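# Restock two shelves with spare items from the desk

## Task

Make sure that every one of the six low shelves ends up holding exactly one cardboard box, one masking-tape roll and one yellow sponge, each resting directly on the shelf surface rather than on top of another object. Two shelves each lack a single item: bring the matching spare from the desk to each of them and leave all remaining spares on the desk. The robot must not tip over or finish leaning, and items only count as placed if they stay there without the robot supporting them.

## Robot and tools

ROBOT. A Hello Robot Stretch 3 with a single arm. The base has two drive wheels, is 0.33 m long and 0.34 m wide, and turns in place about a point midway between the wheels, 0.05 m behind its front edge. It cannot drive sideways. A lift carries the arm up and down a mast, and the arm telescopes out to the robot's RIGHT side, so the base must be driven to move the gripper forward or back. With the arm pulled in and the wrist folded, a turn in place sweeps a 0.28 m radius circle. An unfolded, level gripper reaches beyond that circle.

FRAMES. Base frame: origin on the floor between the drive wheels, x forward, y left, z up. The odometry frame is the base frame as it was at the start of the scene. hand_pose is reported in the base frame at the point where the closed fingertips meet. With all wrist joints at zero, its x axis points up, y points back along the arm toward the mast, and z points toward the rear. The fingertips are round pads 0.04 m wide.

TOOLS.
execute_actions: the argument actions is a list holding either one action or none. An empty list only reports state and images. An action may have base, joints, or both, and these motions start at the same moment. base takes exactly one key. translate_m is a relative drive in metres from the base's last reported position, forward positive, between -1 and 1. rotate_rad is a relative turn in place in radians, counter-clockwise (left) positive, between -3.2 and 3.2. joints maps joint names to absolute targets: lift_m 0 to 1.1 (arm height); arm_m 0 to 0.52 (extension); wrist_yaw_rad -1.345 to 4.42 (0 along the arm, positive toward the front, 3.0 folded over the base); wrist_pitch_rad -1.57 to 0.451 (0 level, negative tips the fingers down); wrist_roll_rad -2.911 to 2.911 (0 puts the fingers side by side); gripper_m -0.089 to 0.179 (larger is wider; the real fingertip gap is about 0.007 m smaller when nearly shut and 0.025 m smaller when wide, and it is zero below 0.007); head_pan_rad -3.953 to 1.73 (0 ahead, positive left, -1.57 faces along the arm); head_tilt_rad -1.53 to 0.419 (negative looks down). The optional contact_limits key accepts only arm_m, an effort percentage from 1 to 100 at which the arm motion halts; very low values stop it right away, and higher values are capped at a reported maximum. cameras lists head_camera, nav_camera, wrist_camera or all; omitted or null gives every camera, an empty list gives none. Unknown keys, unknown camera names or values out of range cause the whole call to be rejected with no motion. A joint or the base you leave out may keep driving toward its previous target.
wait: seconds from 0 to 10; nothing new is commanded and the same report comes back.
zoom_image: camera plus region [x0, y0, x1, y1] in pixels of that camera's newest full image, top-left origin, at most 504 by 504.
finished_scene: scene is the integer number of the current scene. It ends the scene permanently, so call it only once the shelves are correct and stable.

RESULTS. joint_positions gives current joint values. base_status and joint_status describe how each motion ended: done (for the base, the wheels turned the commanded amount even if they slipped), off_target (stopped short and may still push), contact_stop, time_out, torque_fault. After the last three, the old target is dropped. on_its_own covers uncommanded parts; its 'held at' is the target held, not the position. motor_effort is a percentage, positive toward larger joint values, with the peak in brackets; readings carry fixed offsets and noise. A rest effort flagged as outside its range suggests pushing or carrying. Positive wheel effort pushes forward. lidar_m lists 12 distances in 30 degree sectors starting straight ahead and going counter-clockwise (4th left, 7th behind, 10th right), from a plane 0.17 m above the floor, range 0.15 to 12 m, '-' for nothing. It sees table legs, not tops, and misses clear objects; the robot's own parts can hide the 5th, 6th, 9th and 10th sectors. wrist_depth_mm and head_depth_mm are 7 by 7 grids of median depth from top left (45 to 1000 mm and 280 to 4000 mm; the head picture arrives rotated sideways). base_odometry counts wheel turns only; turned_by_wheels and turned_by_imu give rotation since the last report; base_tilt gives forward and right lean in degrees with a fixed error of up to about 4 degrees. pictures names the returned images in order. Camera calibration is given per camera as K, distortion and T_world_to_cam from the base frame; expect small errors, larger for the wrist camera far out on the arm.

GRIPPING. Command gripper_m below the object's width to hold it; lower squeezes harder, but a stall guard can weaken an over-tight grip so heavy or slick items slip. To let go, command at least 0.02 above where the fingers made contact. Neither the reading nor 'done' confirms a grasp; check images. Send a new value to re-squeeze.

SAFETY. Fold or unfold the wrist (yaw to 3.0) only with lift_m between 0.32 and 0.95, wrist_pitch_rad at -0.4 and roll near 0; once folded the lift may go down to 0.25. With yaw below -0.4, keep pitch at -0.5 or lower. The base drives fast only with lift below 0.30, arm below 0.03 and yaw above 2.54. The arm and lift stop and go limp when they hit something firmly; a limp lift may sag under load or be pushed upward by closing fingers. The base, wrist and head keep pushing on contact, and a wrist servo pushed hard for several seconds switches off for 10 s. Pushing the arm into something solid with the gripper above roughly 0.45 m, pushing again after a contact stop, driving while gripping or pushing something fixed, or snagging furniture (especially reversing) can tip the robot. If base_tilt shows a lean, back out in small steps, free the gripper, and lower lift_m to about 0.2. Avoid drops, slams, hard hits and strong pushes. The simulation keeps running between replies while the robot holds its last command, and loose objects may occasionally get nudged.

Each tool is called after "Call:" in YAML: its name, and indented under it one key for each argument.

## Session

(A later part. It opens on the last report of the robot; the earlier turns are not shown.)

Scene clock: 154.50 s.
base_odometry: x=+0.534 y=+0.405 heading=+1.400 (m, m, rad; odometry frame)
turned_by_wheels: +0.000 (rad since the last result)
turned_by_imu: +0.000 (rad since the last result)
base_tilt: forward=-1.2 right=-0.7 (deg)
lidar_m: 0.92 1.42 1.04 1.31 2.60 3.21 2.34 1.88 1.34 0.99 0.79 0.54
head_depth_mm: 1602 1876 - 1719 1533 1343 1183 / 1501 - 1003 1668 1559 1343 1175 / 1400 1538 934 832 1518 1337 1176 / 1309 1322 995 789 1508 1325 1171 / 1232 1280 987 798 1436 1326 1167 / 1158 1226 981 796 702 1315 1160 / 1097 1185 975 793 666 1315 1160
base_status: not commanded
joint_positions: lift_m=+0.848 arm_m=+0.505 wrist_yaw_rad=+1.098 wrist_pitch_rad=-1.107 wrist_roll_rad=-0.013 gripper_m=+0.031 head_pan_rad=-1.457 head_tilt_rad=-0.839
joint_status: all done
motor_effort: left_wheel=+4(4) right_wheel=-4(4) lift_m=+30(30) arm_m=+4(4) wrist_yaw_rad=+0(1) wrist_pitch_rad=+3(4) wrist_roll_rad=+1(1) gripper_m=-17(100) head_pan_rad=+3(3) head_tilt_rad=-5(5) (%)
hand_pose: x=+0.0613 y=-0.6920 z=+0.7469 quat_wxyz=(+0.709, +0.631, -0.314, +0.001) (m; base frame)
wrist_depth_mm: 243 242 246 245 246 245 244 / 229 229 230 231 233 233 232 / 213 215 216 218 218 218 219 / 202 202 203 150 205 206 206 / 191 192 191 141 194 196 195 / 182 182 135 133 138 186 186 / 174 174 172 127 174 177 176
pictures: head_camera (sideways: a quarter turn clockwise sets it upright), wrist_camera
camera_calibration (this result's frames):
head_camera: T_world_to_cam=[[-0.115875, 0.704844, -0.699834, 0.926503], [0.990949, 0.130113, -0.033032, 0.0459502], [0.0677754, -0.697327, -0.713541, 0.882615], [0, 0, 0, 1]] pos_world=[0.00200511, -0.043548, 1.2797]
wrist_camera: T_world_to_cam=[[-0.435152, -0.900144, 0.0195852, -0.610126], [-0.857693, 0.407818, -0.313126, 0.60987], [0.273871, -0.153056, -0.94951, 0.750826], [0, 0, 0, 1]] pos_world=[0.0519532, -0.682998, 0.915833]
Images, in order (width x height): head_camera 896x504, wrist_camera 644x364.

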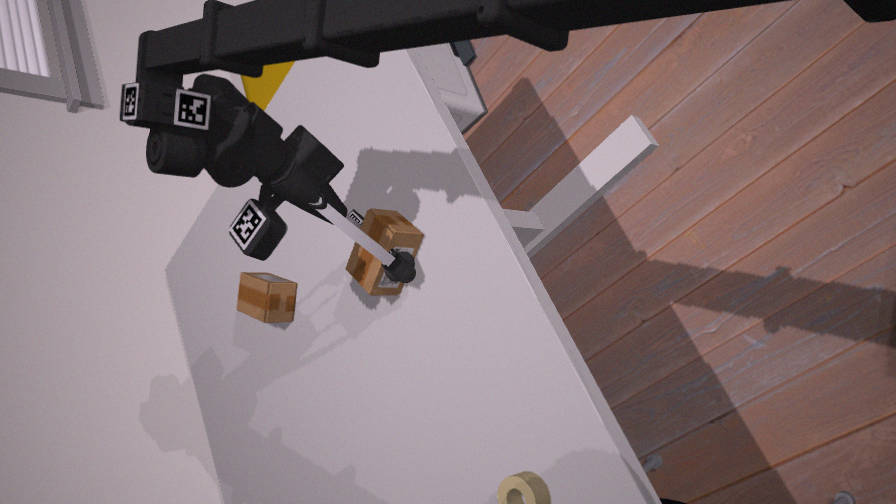

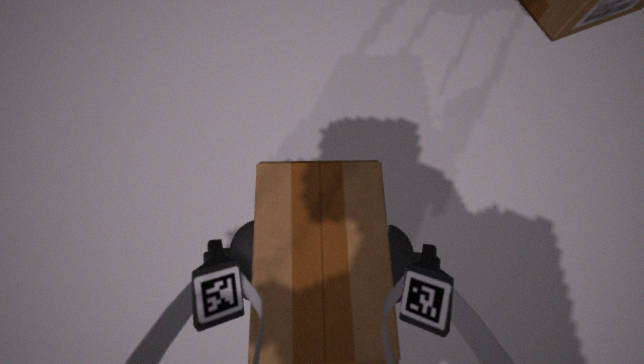

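Call:
execute_actions:
  actions:
    - {"joints":{"gripper_m":0.016}}
  cameras: []

Call:
execute_actions:
  actions:
    - {"joints":{"lift_m":0.87}}
  cameras: ["wrist_camera"]

Call:
wait:
  seconds: 4

Scene clock: 156.30 s.
base_odometry: x=+0.534 y=+0.405 heading=+1.400 (m, m, rad; odometry frame)
turned_by_wheels: +0.000 (rad since the last result)
turned_by_imu: +0.001 (rad since the last result)
base_tilt: forward=-1.2 right=-0.8 (deg)
lidar_m: 0.92 1.42 1.04 1.31 2.59 3.22 2.34 1.88 1.35 0.98 0.79 0.54
head_depth_mm: 1606 1865 - 1722 1530 1340 1182 / 1495 - 1001 1659 1555 1344 1183 / 1404 1529 935 833 1514 1335 1177 / 1307 1321 994 791 1512 1334 1168 / 1228 1281 988 798 1438 1324 1163 / 1158 1228 979 798 703 1325 1163 / 1096 1181 974 789 668 1318 1162
base_status: not commanded
joint_positions: lift_m=+0.848 arm_m=+0.505 wrist_yaw_rad=+1.098 wrist_pitch_rad=-1.107 wrist_roll_rad=-0.013 gripper_m=+0.017 head_pan_rad=-1.457 head_tilt_rad=-0.839
joint_status: all done
motor_effort: left_wheel=+4(4) right_wheel=-5(4) lift_m=+30(30) arm_m=+4(4) wrist_yaw_rad=-1(0) wrist_pitch_rad=+3(3) wrist_roll_rad=+1(1) gripper_m=-23(87) head_pan_rad=+2(3) head_tilt_rad=-5(5) (%)
hand_pose: x=+0.0613 y=-0.6920 z=+0.7469 quat_wxyz=(+0.709, +0.631, -0.314, +0.001) (m; base frame)
wrist_depth_mm: 242 243 245 246 247 246 241 / 227 227 229 230 231 231 233 / 214 214 215 216 217 217 221 / 203 202 201 150 206 206 207 / 191 193 191 141 194 195 196 / 183 181 134 133 136 185 185 / 173 174 172 127 174 177 178
pictures: none
No camera images: the call's "cameras" was empty. Leave "cameras" out to get every camera's image.

Scene clock: 157.23 s.
base_odometry: x=+0.534 y=+0.405 heading=+1.400 (m, m, rad; odometry frame)
turned_by_wheels: +0.000 (rad since the last result)
turned_by_imu: +0.000 (rad since the last result)
base_tilt: forward=-1.2 right=-0.7 (deg)
lidar_m: 0.92 1.43 1.04 1.31 2.59 3.21 2.34 1.88 1.34 0.99 0.79 0.54
head_depth_mm: 1596 - 994 1729 1532 1348 1181 / 1484 - 1006 1662 1555 1336 1178 / 1403 1534 939 831 1515 1336 1170 / 1312 1352 1008 800 1507 1327 1171 / 1230 1286 987 799 1436 1324 1167 / 1160 1221 979 795 702 1322 1161 / 1096 1182 974 791 667 1313 1159
base_status: not commanded
joint_positions: lift_m=+0.870 arm_m=+0.505 wrist_yaw_rad=+1.098 wrist_pitch_rad=-1.108 wrist_roll_rad=-0.013 gripper_m=+0.017 head_pan_rad=-1.457 head_tilt_rad=-0.839
joint_status: all done
motor_effort: left_wheel=+4(4) right_wheel=-4(4) lift_m=+41(41) arm_m=+4(5) wrist_yaw_rad=+1(0) wrist_pitch_rad=+3(3) wrist_roll_rad=+1(1) gripper_m=-23(23) head_pan_rad=+2(2) head_tilt_rad=-5(6) (%)
hand_pose: x=+0.0611 y=-0.6919 z=+0.7684 quat_wxyz=(+0.709, +0.631, -0.314, +0.000) (m; base frame)
wrist_depth_mm: 269 271 273 275 275 268 252 / 253 254 255 256 256 259 259 / 237 239 239 242 241 243 244 / 224 226 224 149 228 228 230 / 213 214 212 141 215 219 218 / 202 203 134 134 136 207 208 / 192 192 191 127 193 196 197
pictures: wrist_camera
camera_calibration (this result's frames):
wrist_camera: T_world_to_cam=[[-0.435138, -0.900151, 0.0195667, -0.610535], [-0.857928, 0.407938, -0.312324, 0.615907], [0.273157, -0.152691, -0.949774, 0.771852], [0, 0, 0, 1]] pos_world=[0.0518996, -0.682971, 0.937393]
Images, in order (width x height): wrist_camera 644x364.

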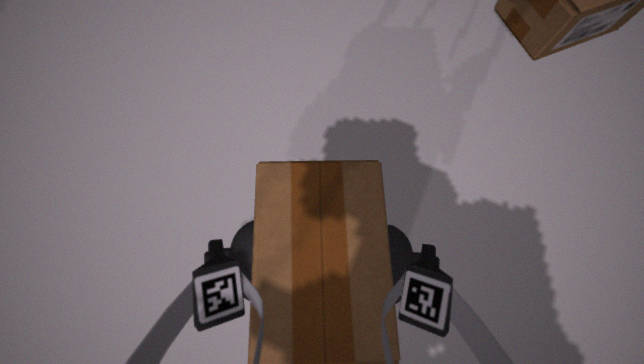

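Scene clock: 161.23 s.
base_odometry: x=+0.534 y=+0.405 heading=+1.400 (m, m, rad; odometry frame)
turned_by_wheels: +0.000 (rad since the last result)
turned_by_imu: +0.001 (rad since the last result)
base_tilt: forward=-1.2 right=-0.7 (deg)
lidar_m: 0.92 1.43 1.03 1.31 2.59 3.19 2.34 1.88 1.35 0.98 0.79 0.54
head_depth_mm: 1594 - 993 1733 1530 1347 1181 / 1476 - 1004 1661 1556 1337 1180 / 1400 1527 941 832 1509 1334 1175 / 1310 1354 1015 799 1506 1331 1172 / 1231 1285 987 798 1441 1328 1166 / 1155 1225 979 796 702 1321 1165 / 1099 1183 975 791 668 1318 1155
base_status: not commanded
joint_positions: lift_m=+0.870 arm_m=+0.505 wrist_yaw_rad=+1.098 wrist_pitch_rad=-1.108 wrist_roll_rad=-0.013 gripper_m=+0.017 head_pan_rad=-1.457 head_tilt_rad=-0.839
joint_status: all done
motor_effort: left_wheel=+5(4) right_wheel=-5(4) lift_m=+41(41) arm_m=+4(5) wrist_yaw_rad=+1(0) wrist_pitch_rad=+3(3) wrist_roll_rad=+1(1) gripper_m=-23(23) head_pan_rad=+2(2) head_tilt_rad=-5(6) (%)
hand_pose: x=+0.0611 y=-0.6919 z=+0.7684 quat_wxyz=(+0.709, +0.631, -0.314, +0.000) (m; base frame)
wrist_depth_mm: 271 270 270 274 274 268 251 / 254 257 255 256 258 260 260 / 237 239 240 242 242 244 243 / 224 227 223 150 227 231 230 / 211 213 213 141 216 217 218 / 203 203 134 134 137 206 207 / 192 192 192 127 193 197 197
wait: 4.00 s; at rest by 0.27 s
pictures: head_camera (sideways: a quarter turn clockwise sets it upright), nav_camera (sideways: a quarter turn counterclockwise sets it upright), wrist_camera
camera_calibration (this result's frames):
head_camera: T_world_to_cam=[[-0.115875, 0.704844, -0.699834, 0.926503], [0.990949, 0.130113, -0.033032, 0.0459502], [0.0677751, -0.697327, -0.713542, 0.882615], [0, 0, 0, 1]] pos_world=[0.0020051, -0.043548, 1.2797]
nav_camera: T_world_to_cam=[[0.0498245, -0.732426, 0.679021, -0.837864], [-0.997056, -0.0761486, -0.00897675, 0.0705692], [0.0582814, -0.676575, -0.734064, 0.912008], [0, 0, 0, 1]] pos_world=[0.0589545, 0.00874258, 1.23903]
wrist_camera: T_world_to_cam=[[-0.435138, -0.900151, 0.0195666, -0.610535], [-0.857928, 0.407938, -0.312324, 0.615907], [0.273157, -0.152691, -0.949774, 0.771852], [0, 0, 0, 1]] pos_world=[0.0518996, -0.682971, 0.937393]
Images, in order (width x height): head_camera 896x504, nav_camera 672x504, wrist_camera 644x364.

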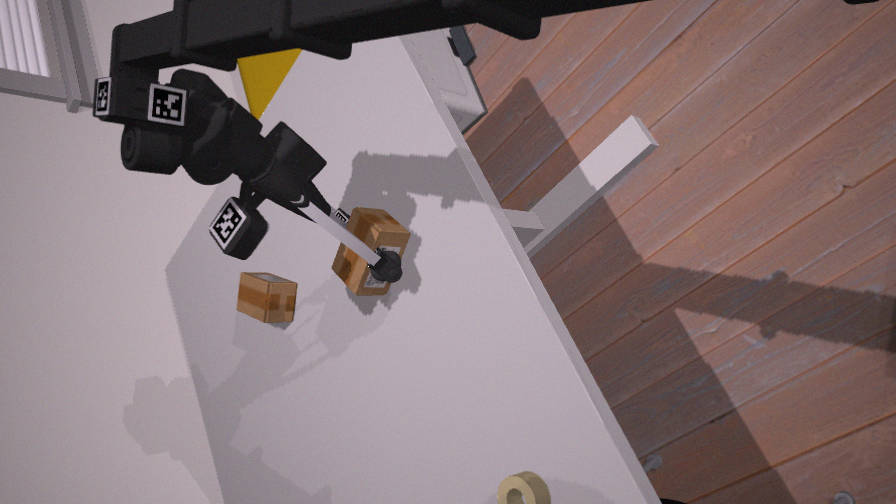

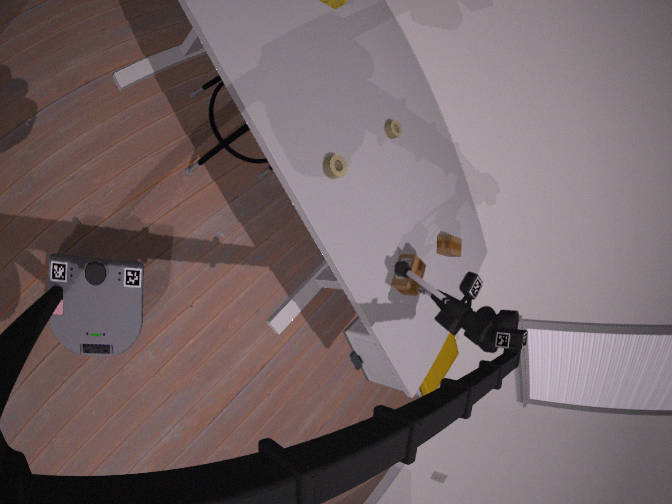

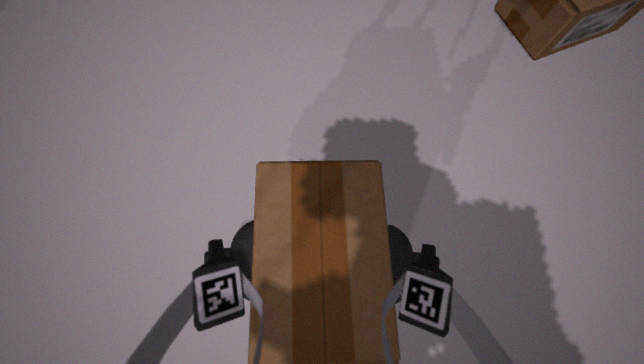

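Call:
execute_actions:
  actions:
    - {"joints":{"lift_m":0.91,"arm_m":0.44}}
  cameras: []

Call:
execute_actions:
  actions:
    - {"base":{"rotate_rad":2.03},"joints":{"arm_m":0.1,"wrist_yaw_rad":0,"head_pan_rad":-0.4,"head_tilt_rad":-0.6}}

Scene clock: 165.50 s.
base_odometry: x=+0.534 y=+0.405 heading=+1.400 (m, m, rad; odometry frame)
turned_by_wheels: +0.000 (rad since the last result)
turned_by_imu: +0.001 (rad since the last result)
base_tilt: forward=-1.2 right=-0.7 (deg)
lidar_m: 0.92 1.43 1.04 1.30 2.60 3.20 2.34 1.88 1.34 0.98 0.79 0.54
head_depth_mm: 1570 1869 979 1745 1563 1345 1181 / 1458 - 1004 1659 1557 1338 1177 / 1387 1521 939 834 1520 1339 1175 / 1309 1383 1016 780 1511 1329 1169 / 1227 1288 985 799 1438 1321 1168 / 1158 1225 981 797 702 1318 1158 / 1097 1183 973 792 667 1314 1160
base_status: not commanded
joint_positions: lift_m=+0.910 arm_m=+0.440 wrist_yaw_rad=+1.099 wrist_pitch_rad=-1.109 wrist_roll_rad=-0.013 gripper_m=+0.017 head_pan_rad=-1.457 head_tilt_rad=-0.839
joint_status: all done
motor_effort: left_wheel=+5(5) right_wheel=-4(4) lift_m=+41(43) arm_m=-4(1) wrist_yaw_rad=+0(1) wrist_pitch_rad=+4(4) wrist_roll_rad=+0(1) gripper_m=-23(23) head_pan_rad=+4(3) head_tilt_rad=-6(6) (%)
hand_pose: x=+0.0611 y=-0.6277 z=+0.8084 quat_wxyz=(+0.709, +0.631, -0.313, +0.000) (m; base frame)
wrist_depth_mm: 321 323 323 324 327 324 282 / 299 304 303 305 303 309 309 / 277 283 286 288 290 288 290 / 267 267 267 149 270 273 273 / 254 254 253 141 257 258 258 / 241 240 134 134 137 244 245 / 855 231 227 127 230 233 235
pictures: none
No camera images: the call's "cameras" was empty. Leave "cameras" out to get every camera's image.

Scene clock: 169.67 s.
base_odometry: x=+0.534 y=+0.405 heading=-2.853 (m, m, rad; odometry frame)
turned_by_wheels: +2.030 (rad since the last result)
turned_by_imu: +2.040 (rad since the last result)
base_tilt: forward=-1.2 right=-0.7 (deg)
lidar_m: 2.59 3.17 2.34 1.88 1.46 0.99 0.79 0.54 0.92 1.43 1.04 1.31
head_depth_mm: 1500 1587 1671 1410 1537 1519 1312 / 1640 1764 1812 1548 1668 1559 1307 / 1820 1951 1937 1931 1868 1546 1308 / 2042 2207 2270 2088 1917 1554 1306 / 2318 2538 2254 2383 1902 1534 1295 / 2651 2852 2627 2469 1897 1536 1288 / 3107 3299 3153 2472 1892 1527 1287
base_status: done
joint_positions: lift_m=+0.910 arm_m=+0.100 wrist_yaw_rad=+0.001 wrist_pitch_rad=-1.109 wrist_roll_rad=-0.013 gripper_m=+0.017 head_pan_rad=-0.407 head_tilt_rad=-0.606
joint_status: all done
motor_effort: left_wheel=-3(10) right_wheel=+5(12) lift_m=+41(41) arm_m=-4(5) wrist_yaw_rad=-1(2) wrist_pitch_rad=+4(4) wrist_roll_rad=+1(1) gripper_m=-23(23) head_pan_rad=+4(35) head_tilt_rad=+3(20) (%)
hand_pose: x=-0.0215 y=-0.3379 z=+0.8083 quat_wxyz=(+0.605, +0.375, -0.597, -0.370) (m; base frame)
wrist_depth_mm: 796 933 - - - - 333 / - - - - - - 315 / - - - - - - 309 / - - - 149 - - - / 996 983 964 141 - 983 987 / 903 952 134 134 136 943 956 / 885 889 870 127 887 892 901
pictures: head_camera (sideways: a quarter turn clockwise sets it upright), nav_camera (sideways: a quarter turn counterclockwise sets it upright), wrist_camera
camera_calibration (this result's frames):
head_camera: T_world_to_cam=[[-0.502847, 0.17862, -0.845719, 1.11902], [0.38769, 0.921088, -0.0359739, 0.0534706], [0.772555, -0.345966, -0.532415, 0.642698], [0, 0, 0, 1]] pos_world=[0.0454476, -0.0267796, 1.29049]
nav_camera: T_world_to_cam=[[0.497822, -0.251327, 0.830065, -1.03747], [-0.427276, -0.903953, -0.0174446, 0.0781217], [0.754724, -0.345983, -0.557394, 0.677952], [0, 0, 0, 1]] pos_world=[0.0381879, 0.0444342, 1.24042]
wrist_camera: T_world_to_cam=[[-0.999541, -0.0231266, 0.019546, -0.044383], [-0.0280655, 0.949896, -0.311303, 0.61322], [-0.0113673, -0.311708, -0.95011, 0.82679], [0, 0, 0, 1]] pos_world=[-0.0177539, -0.325804, 0.977306]
Images, in order (width x height): head_camera 896x504, nav_camera 672x504, wrist_camera 644x364.

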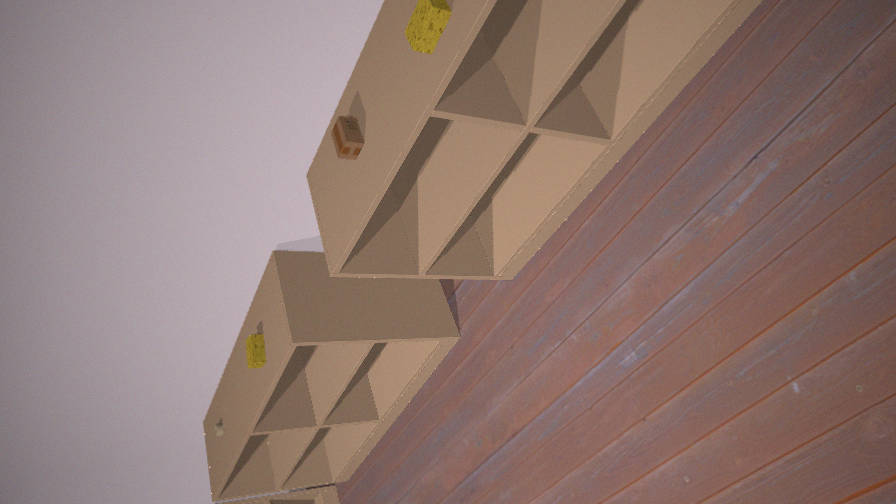

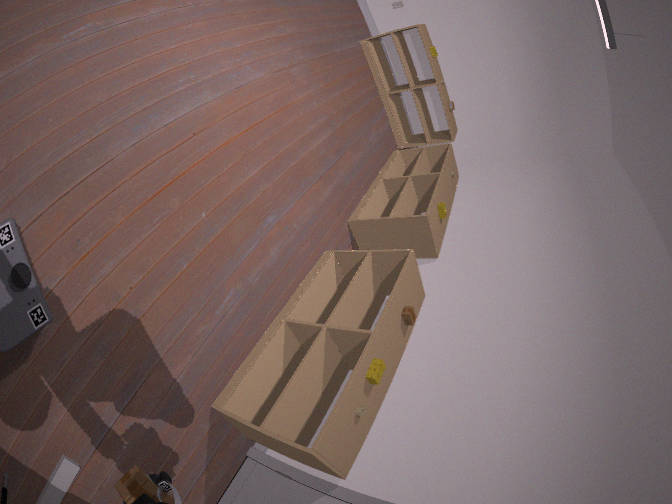

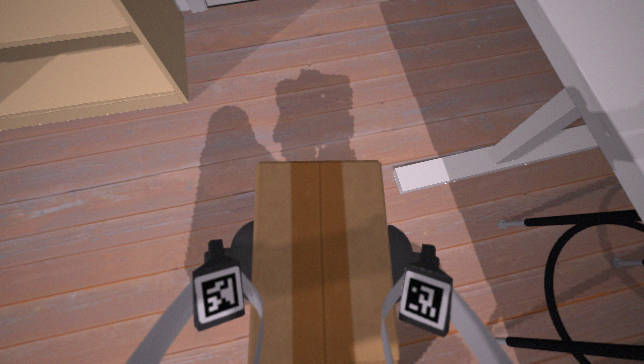

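Call:
execute_actions:
  actions:
    - {"base":{"translate_m":1.0},"joints":{"lift_m":0.82}}
  cameras: []

Call:
execute_actions:
  actions:
    - {"base":{"translate_m":1.0},"joints":{"head_pan_rad":-1.0,"head_tilt_rad":-0.8}}

Scene clock: 182.53 s.
base_odometry: x=-0.424 y=+0.121 heading=-2.853 (m, m, rad; odometry frame)
turned_by_wheels: +0.000 (rad since the last result)
turned_by_imu: +0.005 (rad since the last result)
base_tilt: forward=-1.2 right=-0.8 (deg)
lidar_m: 2.15 2.20 2.55 2.18 2.55 2.14 1.51 1.67 1.07 0.80 0.91 1.14
head_depth_mm: 1235 1312 1401 1498 1526 1217 1265 / 1355 1449 1555 1508 1743 1564 1308 / 1494 1616 1711 1394 1548 1550 1308 / 1682 1823 1870 1689 1752 1550 1298 / 1911 2098 1900 1840 1855 1544 1300 / 2216 2478 2190 2225 1897 1538 1291 / 2333 2542 2339 2366 1888 1523 1288
base_status: done
joint_positions: lift_m=+0.820 arm_m=+0.100 wrist_yaw_rad=+0.001 wrist_pitch_rad=-1.109 wrist_roll_rad=-0.013 gripper_m=+0.017 head_pan_rad=-0.407 head_tilt_rad=-0.606
joint_status: all done
motor_effort: left_wheel=-4(7) right_wheel=+6(11) lift_m=+30(36) arm_m=-4(4) wrist_yaw_rad=-2(2) wrist_pitch_rad=+4(4) wrist_roll_rad=+1(1) gripper_m=-23(23) head_pan_rad=+2(2) head_tilt_rad=+3(3) (%)
hand_pose: x=-0.0215 y=-0.3379 z=+0.7187 quat_wxyz=(+0.605, +0.375, -0.597, -0.370) (m; base frame)
wrist_depth_mm: 677 675 692 693 707 717 - / 652 943 955 954 983 - - / 989 900 920 980 - - - / 932 917 922 149 935 964 963 / 893 900 888 141 878 890 920 / 836 866 134 133 137 881 858 / 788 792 807 127 803 820 815
pictures: none
No camera images: the call's "cameras" was empty. Leave "cameras" out to get every camera's image.

Scene clock: 193.90 s.
base_odometry: x=-1.383 y=-0.163 heading=-2.853 (m, m, rad; odometry frame)
turned_by_wheels: +0.000 (rad since the last result)
turned_by_imu: +0.005 (rad since the last result)
base_tilt: forward=-1.2 right=-0.8 (deg)
lidar_m: 1.16 1.19 1.69 2.44 2.57 2.96 2.79 1.24 0.76 0.59 0.86 0.70
head_depth_mm: 787 875 989 1035 872 988 1143 / 812 905 1026 1027 890 1053 1173 / 834 938 1069 1021 911 1205 1188 / 865 973 1112 1015 1088 1230 1188 / 895 1009 1147 1008 1108 1280 1189 / 925 1049 1175 1008 1094 1296 1184 / 959 1094 1210 1000 1187 1322 1179
base_status: done
joint_positions: lift_m=+0.820 arm_m=+0.100 wrist_yaw_rad=+0.001 wrist_pitch_rad=-1.109 wrist_roll_rad=-0.013 gripper_m=+0.017 head_pan_rad=-0.993 head_tilt_rad=-0.790
joint_status: all done
motor_effort: left_wheel=-4(6) right_wheel=+6(10) lift_m=+31(30) arm_m=-4(4) wrist_yaw_rad=-2(0) wrist_pitch_rad=+4(4) wrist_roll_rad=+1(0) gripper_m=-23(23) head_pan_rad=-4(32) head_tilt_rad=-4(22) (%)
hand_pose: x=-0.0215 y=-0.3379 z=+0.7187 quat_wxyz=(+0.605, +0.375, -0.597, -0.370) (m; base frame)
wrist_depth_mm: 347 348 352 363 882 582 473 / 329 343 638 659 - 623 660 / 605 597 612 631 992 896 942 / 573 591 845 149 949 958 988 / 802 858 895 142 908 882 901 / 844 832 134 134 137 853 866 / 802 802 805 127 798 825 825
pictures: head_camera (sideways: a quarter turn clockwise sets it upright), nav_camera (sideways: a quarter turn counterclockwise sets it upright), wrist_camera
camera_calibration (this result's frames):
head_camera: T_world_to_cam=[[-0.399705, 0.548893, -0.734134, 0.972935], [0.828894, 0.558383, -0.0338099, 0.0479536], [0.39137, -0.622033, -0.678162, 0.834626], [0, 0, 0, 1]] pos_world=[0.0224914, -0.0416485, 1.2819]
nav_camera: T_world_to_cam=[[0.353523, -0.603952, 0.714327, -0.885725], [-0.857336, -0.514643, -0.0108236, 0.0721219], [0.374161, -0.608592, -0.699728, 0.865427], [0, 0, 0, 1]] pos_world=[0.0511488, 0.028873, 1.23904]
wrist_camera: T_world_to_cam=[[-0.999541, -0.023127, 0.0195462, -0.0426307], [-0.0280659, 0.949897, -0.311302, 0.585304], [-0.0113674, -0.311708, -0.95011, 0.741613], [0, 0, 0, 1]] pos_world=[-0.0177539, -0.325798, 0.887654]
Images, in order (width x height): head_camera 896x504, nav_camera 672x504, wrist_camera 644x364.

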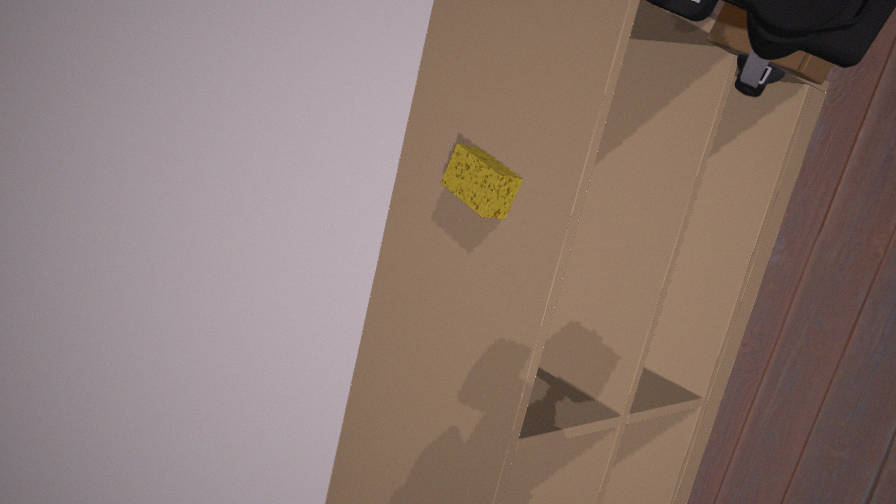

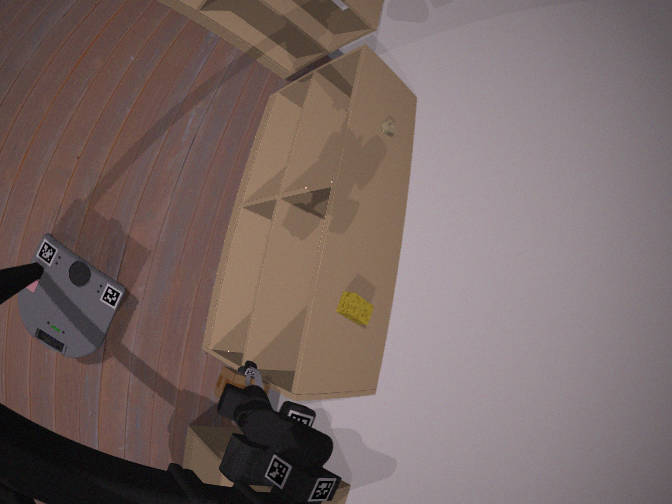

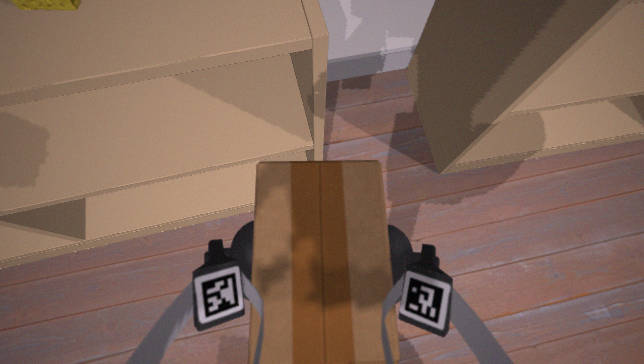

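Call:
execute_actions:
  actions:
    - {"base":{"rotate_rad":0.73},"joints":{"arm_m":0.495,"head_pan_rad":-1.5}}

Scene clock: 200.27 s.
base_odometry: x=-1.383 y=-0.163 heading=-2.124 (m, m, rad; odometry frame)
turned_by_wheels: +0.730 (rad since the last result)
turned_by_imu: +0.734 (rad since the last result)
base_tilt: forward=-1.2 right=-0.8 (deg)
lidar_m: 1.35 1.69 2.42 2.46 2.93 2.66 1.24 0.76 0.59 0.70 1.16 1.19
head_depth_mm: 825 908 993 - - - 1145 / 867 939 1135 1023 887 1052 1170 / 918 1007 - 965 1095 1232 1193 / 972 1089 1207 988 1136 1288 1192 / 1035 1171 1254 1010 1160 1328 1187 / 1104 1264 1264 1099 1392 1353 1180 / 1185 1362 1263 1281 1485 1350 1179
base_status: done
joint_positions: lift_m=+0.820 arm_m=+0.495 wrist_yaw_rad=+0.000 wrist_pitch_rad=-1.109 wrist_roll_rad=-0.013 gripper_m=+0.017 head_pan_rad=-1.493 head_tilt_rad=-0.790
joint_status: all done
motor_effort: left_wheel=-4(10) right_wheel=+6(11) lift_m=+30(31) arm_m=+4(10) wrist_yaw_rad=-1(2) wrist_pitch_rad=+4(3) wrist_roll_rad=+1(1) gripper_m=-23(23) head_pan_rad=-3(30) head_tilt_rad=-5(5) (%)
hand_pose: x=-0.0216 y=-0.7320 z=+0.7187 quat_wxyz=(+0.605, +0.375, -0.597, -0.370) (m; base frame)
wrist_depth_mm: 343 345 347 350 355 321 280 / 322 324 328 328 332 339 320 / 303 306 308 310 309 310 315 / 286 286 287 149 291 295 296 / 273 274 273 141 278 280 282 / 808 258 134 134 136 265 250 / 821 772 246 127 248 252 214
pictures: head_camera (sideways: a quarter turn clockwise sets it upright), nav_camera (sideways: a quarter turn counterclockwise sets it upright), wrist_camera
camera_calibration (this result's frames):
head_camera: T_world_to_cam=[[-0.0874848, 0.673666, -0.733839, 0.970647], [0.995147, 0.0924107, -0.0338034, 0.046931], [0.0450424, -0.733235, -0.678481, 0.837153], [0, 0, 0, 1]] pos_world=[0.0005062, -0.0443985, 1.28188]
nav_camera: T_world_to_cam=[[0.0205529, -0.69982, 0.714023, -0.883299], [-0.999126, -0.0403699, -0.0108074, 0.0729657], [0.0363883, -0.713177, -0.700038, 0.86789], [0, 0, 0, 1]] pos_world=[0.0594753, 0.00375537, 1.23904]
wrist_camera: T_world_to_cam=[[-0.999566, -0.0220506, 0.0195482, -0.0510592], [-0.0270432, 0.949936, -0.311273, 0.959689], [-0.0117058, -0.311667, -0.950119, 0.618793], [0, 0, 0, 1]] pos_world=[-0.0178406, -0.719911, 0.887651]
Images, in order (width x height): head_camera 896x504, nav_camera 672x504, wrist_camera 644x364.

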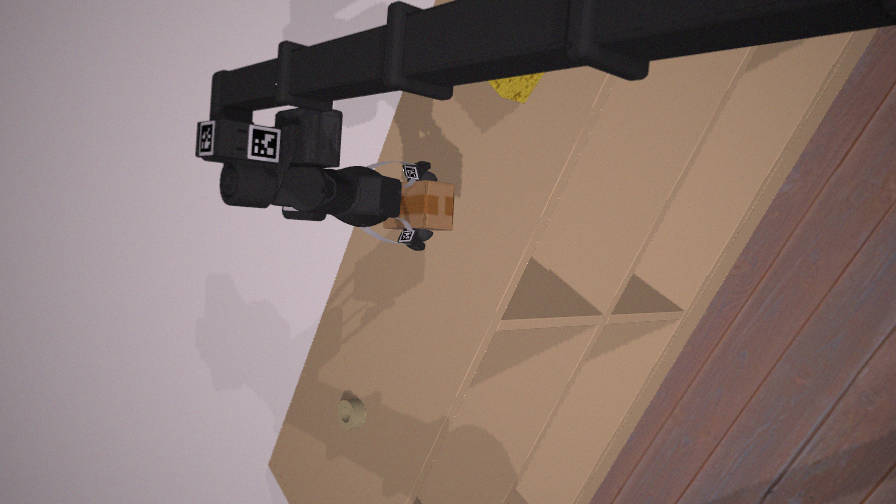

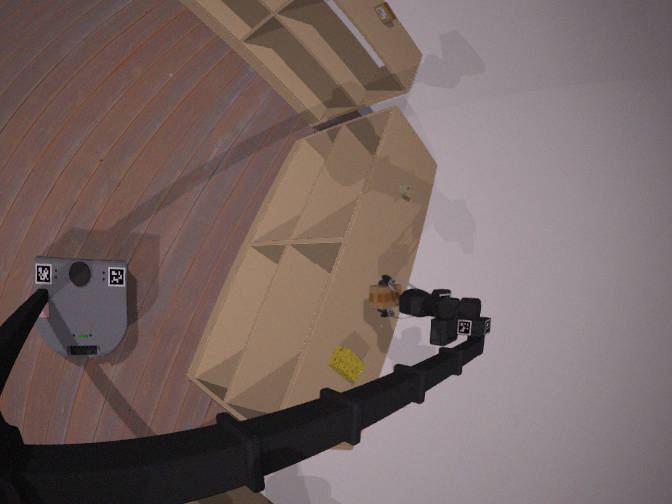

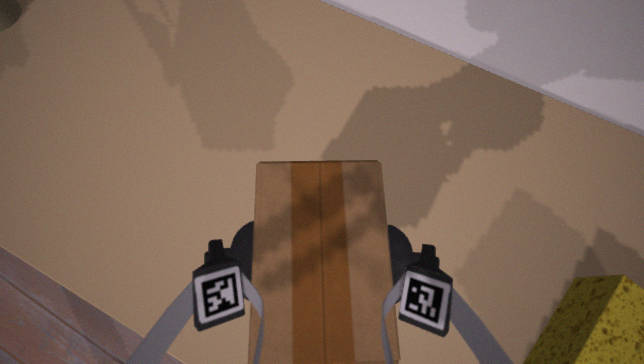

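Call:
execute_actions:
  actions:
    - {"joints":{"arm_m":0.515,"lift_m":0.743}}
  cameras: ["wrist_camera","head_camera"]

Scene clock: 202.60 s.
base_odometry: x=-1.383 y=-0.163 heading=-2.124 (m, m, rad; odometry frame)
turned_by_wheels: +0.000 (rad since the last result)
turned_by_imu: +0.001 (rad since the last result)
base_tilt: forward=-1.2 right=-0.8 (deg)
lidar_m: 1.35 1.69 2.42 2.46 2.93 2.66 1.24 0.76 0.58 0.70 1.16 1.19
head_depth_mm: 824 906 1015 1059 874 - - / 871 963 1034 1011 891 1070 1173 / 917 1026 - 964 1096 1232 1194 / 971 1088 1200 986 1141 1290 1187 / 1035 1171 1252 1011 1157 1331 1187 / 1102 1256 1266 1098 1391 1356 1182 / 1184 1368 1257 1285 1483 1350 1177
base_status: not commanded
joint_positions: lift_m=+0.743 arm_m=+0.515 wrist_yaw_rad=+0.000 wrist_pitch_rad=-1.110 wrist_roll_rad=-0.013 gripper_m=+0.017 head_pan_rad=-1.493 head_tilt_rad=-0.790
joint_status: all done
motor_effort: left_wheel=-4(4) right_wheel=+6(6) lift_m=+30(28) arm_m=+4(1) wrist_yaw_rad=+0(0) wrist_pitch_rad=+4(4) wrist_roll_rad=+1(1) gripper_m=-23(23) head_pan_rad=-3(3) head_tilt_rad=-5(5) (%)
hand_pose: x=-0.0216 y=-0.7520 z=+0.6417 quat_wxyz=(+0.605, +0.375, -0.597, -0.370) (m; base frame)
wrist_depth_mm: 247 248 251 252 253 254 261 / 231 232 234 236 236 238 239 / 218 219 220 221 222 223 226 / 207 206 205 149 210 212 213 / 196 196 195 141 200 200 200 / 186 186 134 134 136 190 192 / 177 178 176 127 177 180 181
pictures: head_camera (sideways: a quarter turn clockwise sets it upright), wrist_camera
camera_calibration (this result's frames):
head_camera: T_world_to_cam=[[-0.0874847, 0.673666, -0.733839, 0.970647], [0.995147, 0.0924106, -0.0338034, 0.046931], [0.0450423, -0.733235, -0.678482, 0.837153], [0, 0, 0, 1]] pos_world=[0.000506194, -0.0443985, 1.28188]
wrist_camera: T_world_to_cam=[[-0.999566, -0.0220647, 0.0195414, -0.0499984], [-0.0270509, 0.95003, -0.310984, 0.954529], [-0.0117031, -0.311378, -0.950214, 0.539679], [0, 0, 0, 1]] pos_world=[-0.0178399, -0.73989, 0.810631]
Images, in order (width x height): head_camera 896x504, wrist_camera 644x364.

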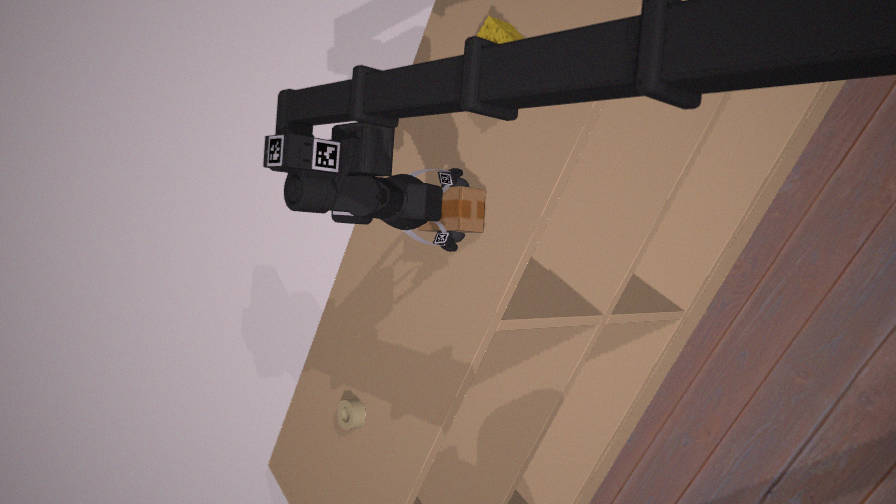

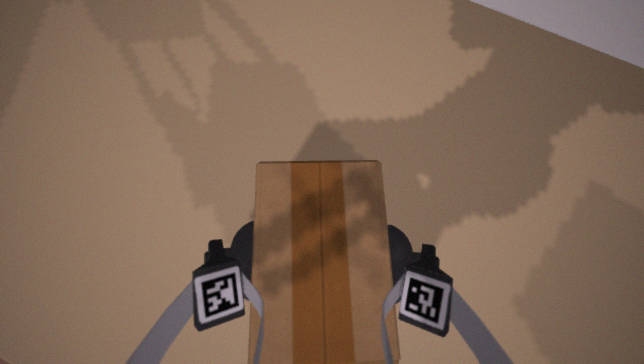

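Call:
execute_actions:
  actions:
    - {"joints":{"lift_m":0.738}}
  cameras: []

Call:
execute_actions:
  actions:
    - {"joints":{"gripper_m":0.11}}
  cameras: []

Call:
execute_actions:
  actions:
    - {"joints":{"lift_m":0.80}}

Scene clock: 203.87 s.
base_odometry: x=-1.383 y=-0.163 heading=-2.124 (m, m, rad; odometry frame)
turned_by_wheels: +0.000 (rad since the last result)
turned_by_imu: +0.000 (rad since the last result)
base_tilt: forward=-1.2 right=-0.7 (deg)
lidar_m: 1.35 1.69 2.42 2.46 2.92 2.67 1.24 0.76 0.58 0.70 1.16 1.19
head_depth_mm: 824 908 1015 1049 875 - - / 870 960 1038 1010 892 1072 1180 / 916 1020 - 965 1091 1234 1193 / 972 1091 1198 983 1140 1291 1192 / 1034 1170 1254 1012 1159 1333 1185 / 1103 1266 1265 1100 1391 1358 1180 / 1183 1365 1260 1285 1483 1353 1177
base_status: not commanded
joint_positions: lift_m=+0.738 arm_m=+0.515 wrist_yaw_rad=+0.000 wrist_pitch_rad=-1.110 wrist_roll_rad=-0.013 gripper_m=+0.017 head_pan_rad=-1.493 head_tilt_rad=-0.790
joint_status: all done
motor_effort: left_wheel=-3(3) right_wheel=+5(5) lift_m=+31(35) arm_m=+4(4) wrist_yaw_rad=-1(2) wrist_pitch_rad=+4(4) wrist_roll_rad=+1(1) gripper_m=-23(23) head_pan_rad=-3(2) head_tilt_rad=-5(5) (%)
hand_pose: x=-0.0216 y=-0.7520 z=+0.6367 quat_wxyz=(+0.605, +0.375, -0.597, -0.370) (m; base frame)
wrist_depth_mm: 240 241 242 244 247 248 258 / 225 226 227 228 231 233 231 / 212 213 214 216 217 219 220 / 200 202 200 148 204 208 208 / 191 191 190 141 195 195 195 / 181 182 134 134 136 186 186 / 173 173 172 127 174 176 177
pictures: none
No camera images: the call's "cameras" was empty. Leave "cameras" out to get every camera's image.

Scene clock: 205.30 s.
base_odometry: x=-1.383 y=-0.163 heading=-2.124 (m, m, rad; odometry frame)
turned_by_wheels: +0.000 (rad since the last result)
turned_by_imu: +0.000 (rad since the last result)
base_tilt: forward=-1.2 right=-0.7 (deg)
lidar_m: 1.35 1.69 2.41 2.46 2.92 2.67 1.24 0.76 0.58 0.70 1.16 1.19
head_depth_mm: 824 907 1011 1047 872 - - / 869 963 1038 1011 889 1073 1176 / 915 1022 - 947 1095 1237 1192 / 974 1091 1201 985 1140 1292 1192 / 1033 1168 1252 1011 1156 1328 1187 / 1103 1260 1272 1099 1390 1356 1185 / 1180 1368 1261 1279 1489 1354 1176
base_status: not commanded
joint_positions: lift_m=+0.738 arm_m=+0.515 wrist_yaw_rad=+0.000 wrist_pitch_rad=-1.110 wrist_roll_rad=-0.013 gripper_m=+0.110 head_pan_rad=-1.493 head_tilt_rad=-0.790
joint_status: all done
motor_effort: left_wheel=-3(4) right_wheel=+5(6) lift_m=+30(31) arm_m=+4(4) wrist_yaw_rad=+0(0) wrist_pitch_rad=+4(4) wrist_roll_rad=+1(1) gripper_m=+0(97) head_pan_rad=-3(4) head_tilt_rad=-4(5) (%)
hand_pose: x=-0.0216 y=-0.7520 z=+0.6367 quat_wxyz=(+0.605, +0.375, -0.597, -0.371) (m; base frame)
wrist_depth_mm: 241 242 244 245 245 247 257 / 227 227 227 229 231 232 234 / 215 214 215 216 217 218 220 / 201 201 204 152 205 206 207 / 192 191 190 143 194 196 196 / 181 184 179 135 181 186 185 / 173 172 171 130 172 174 178
pictures: none
No camera images: the call's "cameras" was empty. Leave "cameras" out to get every camera's image.

Scene clock: 206.70 s.
base_odometry: x=-1.383 y=-0.163 heading=-2.124 (m, m, rad; odometry frame)
turned_by_wheels: +0.000 (rad since the last result)
turned_by_imu: +0.000 (rad since the last result)
base_tilt: forward=-1.2 right=-0.8 (deg)
lidar_m: 1.35 1.69 2.42 2.47 2.93 2.67 1.24 0.76 0.59 0.70 1.16 1.19
head_depth_mm: 826 910 1001 - - - 1146 / 868 946 - 1010 890 1051 1169 / 916 1015 - 969 1095 1228 1192 / 970 1090 1204 984 1144 1288 1188 / 1035 1171 1249 1014 1156 1332 1186 / 1102 1262 1269 1098 1389 1353 1186 / 1184 1364 1261 1283 1486 1348 1178
base_status: not commanded
joint_positions: lift_m=+0.800 arm_m=+0.515 wrist_yaw_rad=+0.000 wrist_pitch_rad=-1.110 wrist_roll_rad=-0.013 gripper_m=+0.110 head_pan_rad=-1.493 head_tilt_rad=-0.790
joint_status: all done
motor_effort: left_wheel=-4(4) right_wheel=+5(5) lift_m=+40(43) arm_m=+4(4) wrist_yaw_rad=-1(0) wrist_pitch_rad=+4(4) wrist_roll_rad=+1(1) gripper_m=+1(1) head_pan_rad=-3(3) head_tilt_rad=-5(5) (%)
hand_pose: x=-0.0216 y=-0.7520 z=+0.6983 quat_wxyz=(+0.605, +0.375, -0.597, -0.370) (m; base frame)
wrist_depth_mm: 318 320 322 324 339 302 264 / 296 298 302 301 304 308 300 / 280 285 283 286 288 289 291 / 265 269 267 270 272 273 274 / 252 253 255 204 259 258 259 / 239 240 241 195 241 245 246 / 757 226 230 189 233 229 222
pictures: head_camera (sideways: a quarter turn clockwise sets it upright), nav_camera (sideways: a quarter turn counterclockwise sets it upright), wrist_camera
camera_calibration (this result's frames):
head_camera: T_world_to_cam=[[-0.0874844, 0.673666, -0.733839, 0.970647], [0.995147, 0.0924102, -0.0338034, 0.046931], [0.0450421, -0.733235, -0.678481, 0.837153], [0, 0, 0, 1]] pos_world=[0.000506179, -0.0443985, 1.28188]
nav_camera: T_world_to_cam=[[0.0205525, -0.69982, 0.714023, -0.883299], [-0.999126, -0.0403694, -0.0108074, 0.0729657], [0.0363879, -0.713177, -0.700038, 0.86789], [0, 0, 0, 1]] pos_world=[0.0594753, 0.00375534, 1.23904]
wrist_camera: T_world_to_cam=[[-0.999566, -0.022062, 0.0195415, -0.0511044], [-0.0270485, 0.950027, -0.310993, 0.972161], [-0.0117039, -0.311387, -0.950211, 0.593522], [0, 0, 0, 1]] pos_world=[-0.0178401, -0.739892, 0.867306]
Images, in order (width x height): head_camera 896x504, nav_camera 672x504, wrist_camera 644x364.

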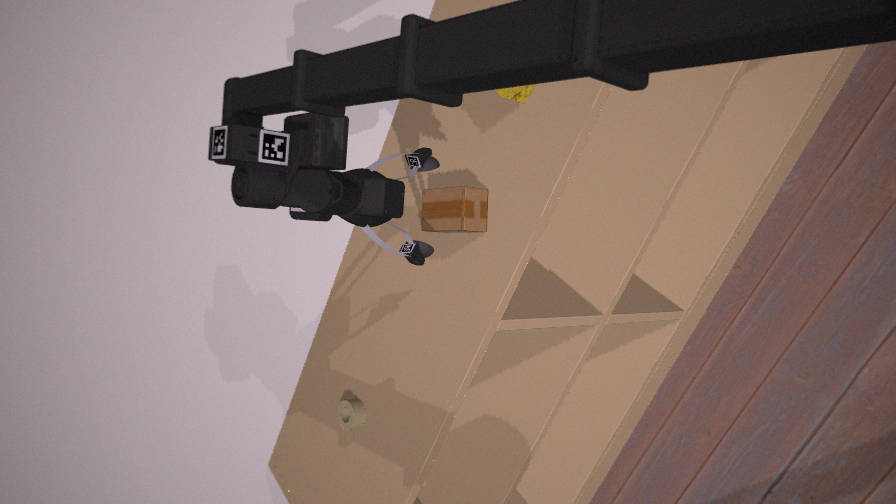

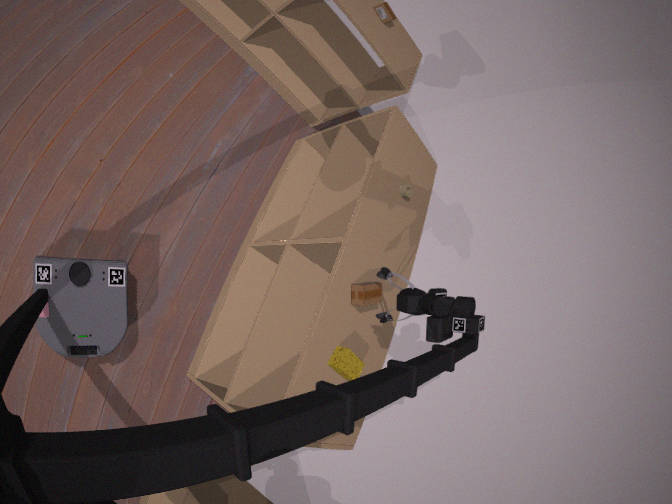

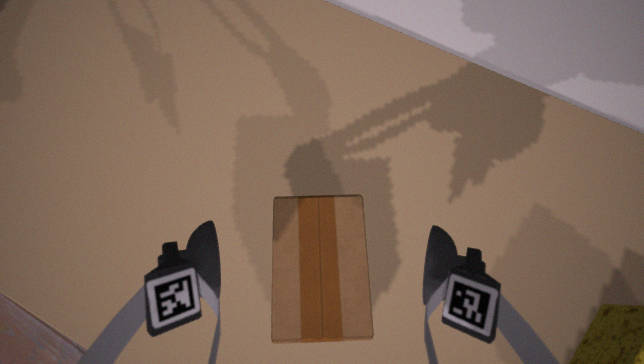

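Call:
finished_scene:
  scene: 1

The scene is finished: the task was done.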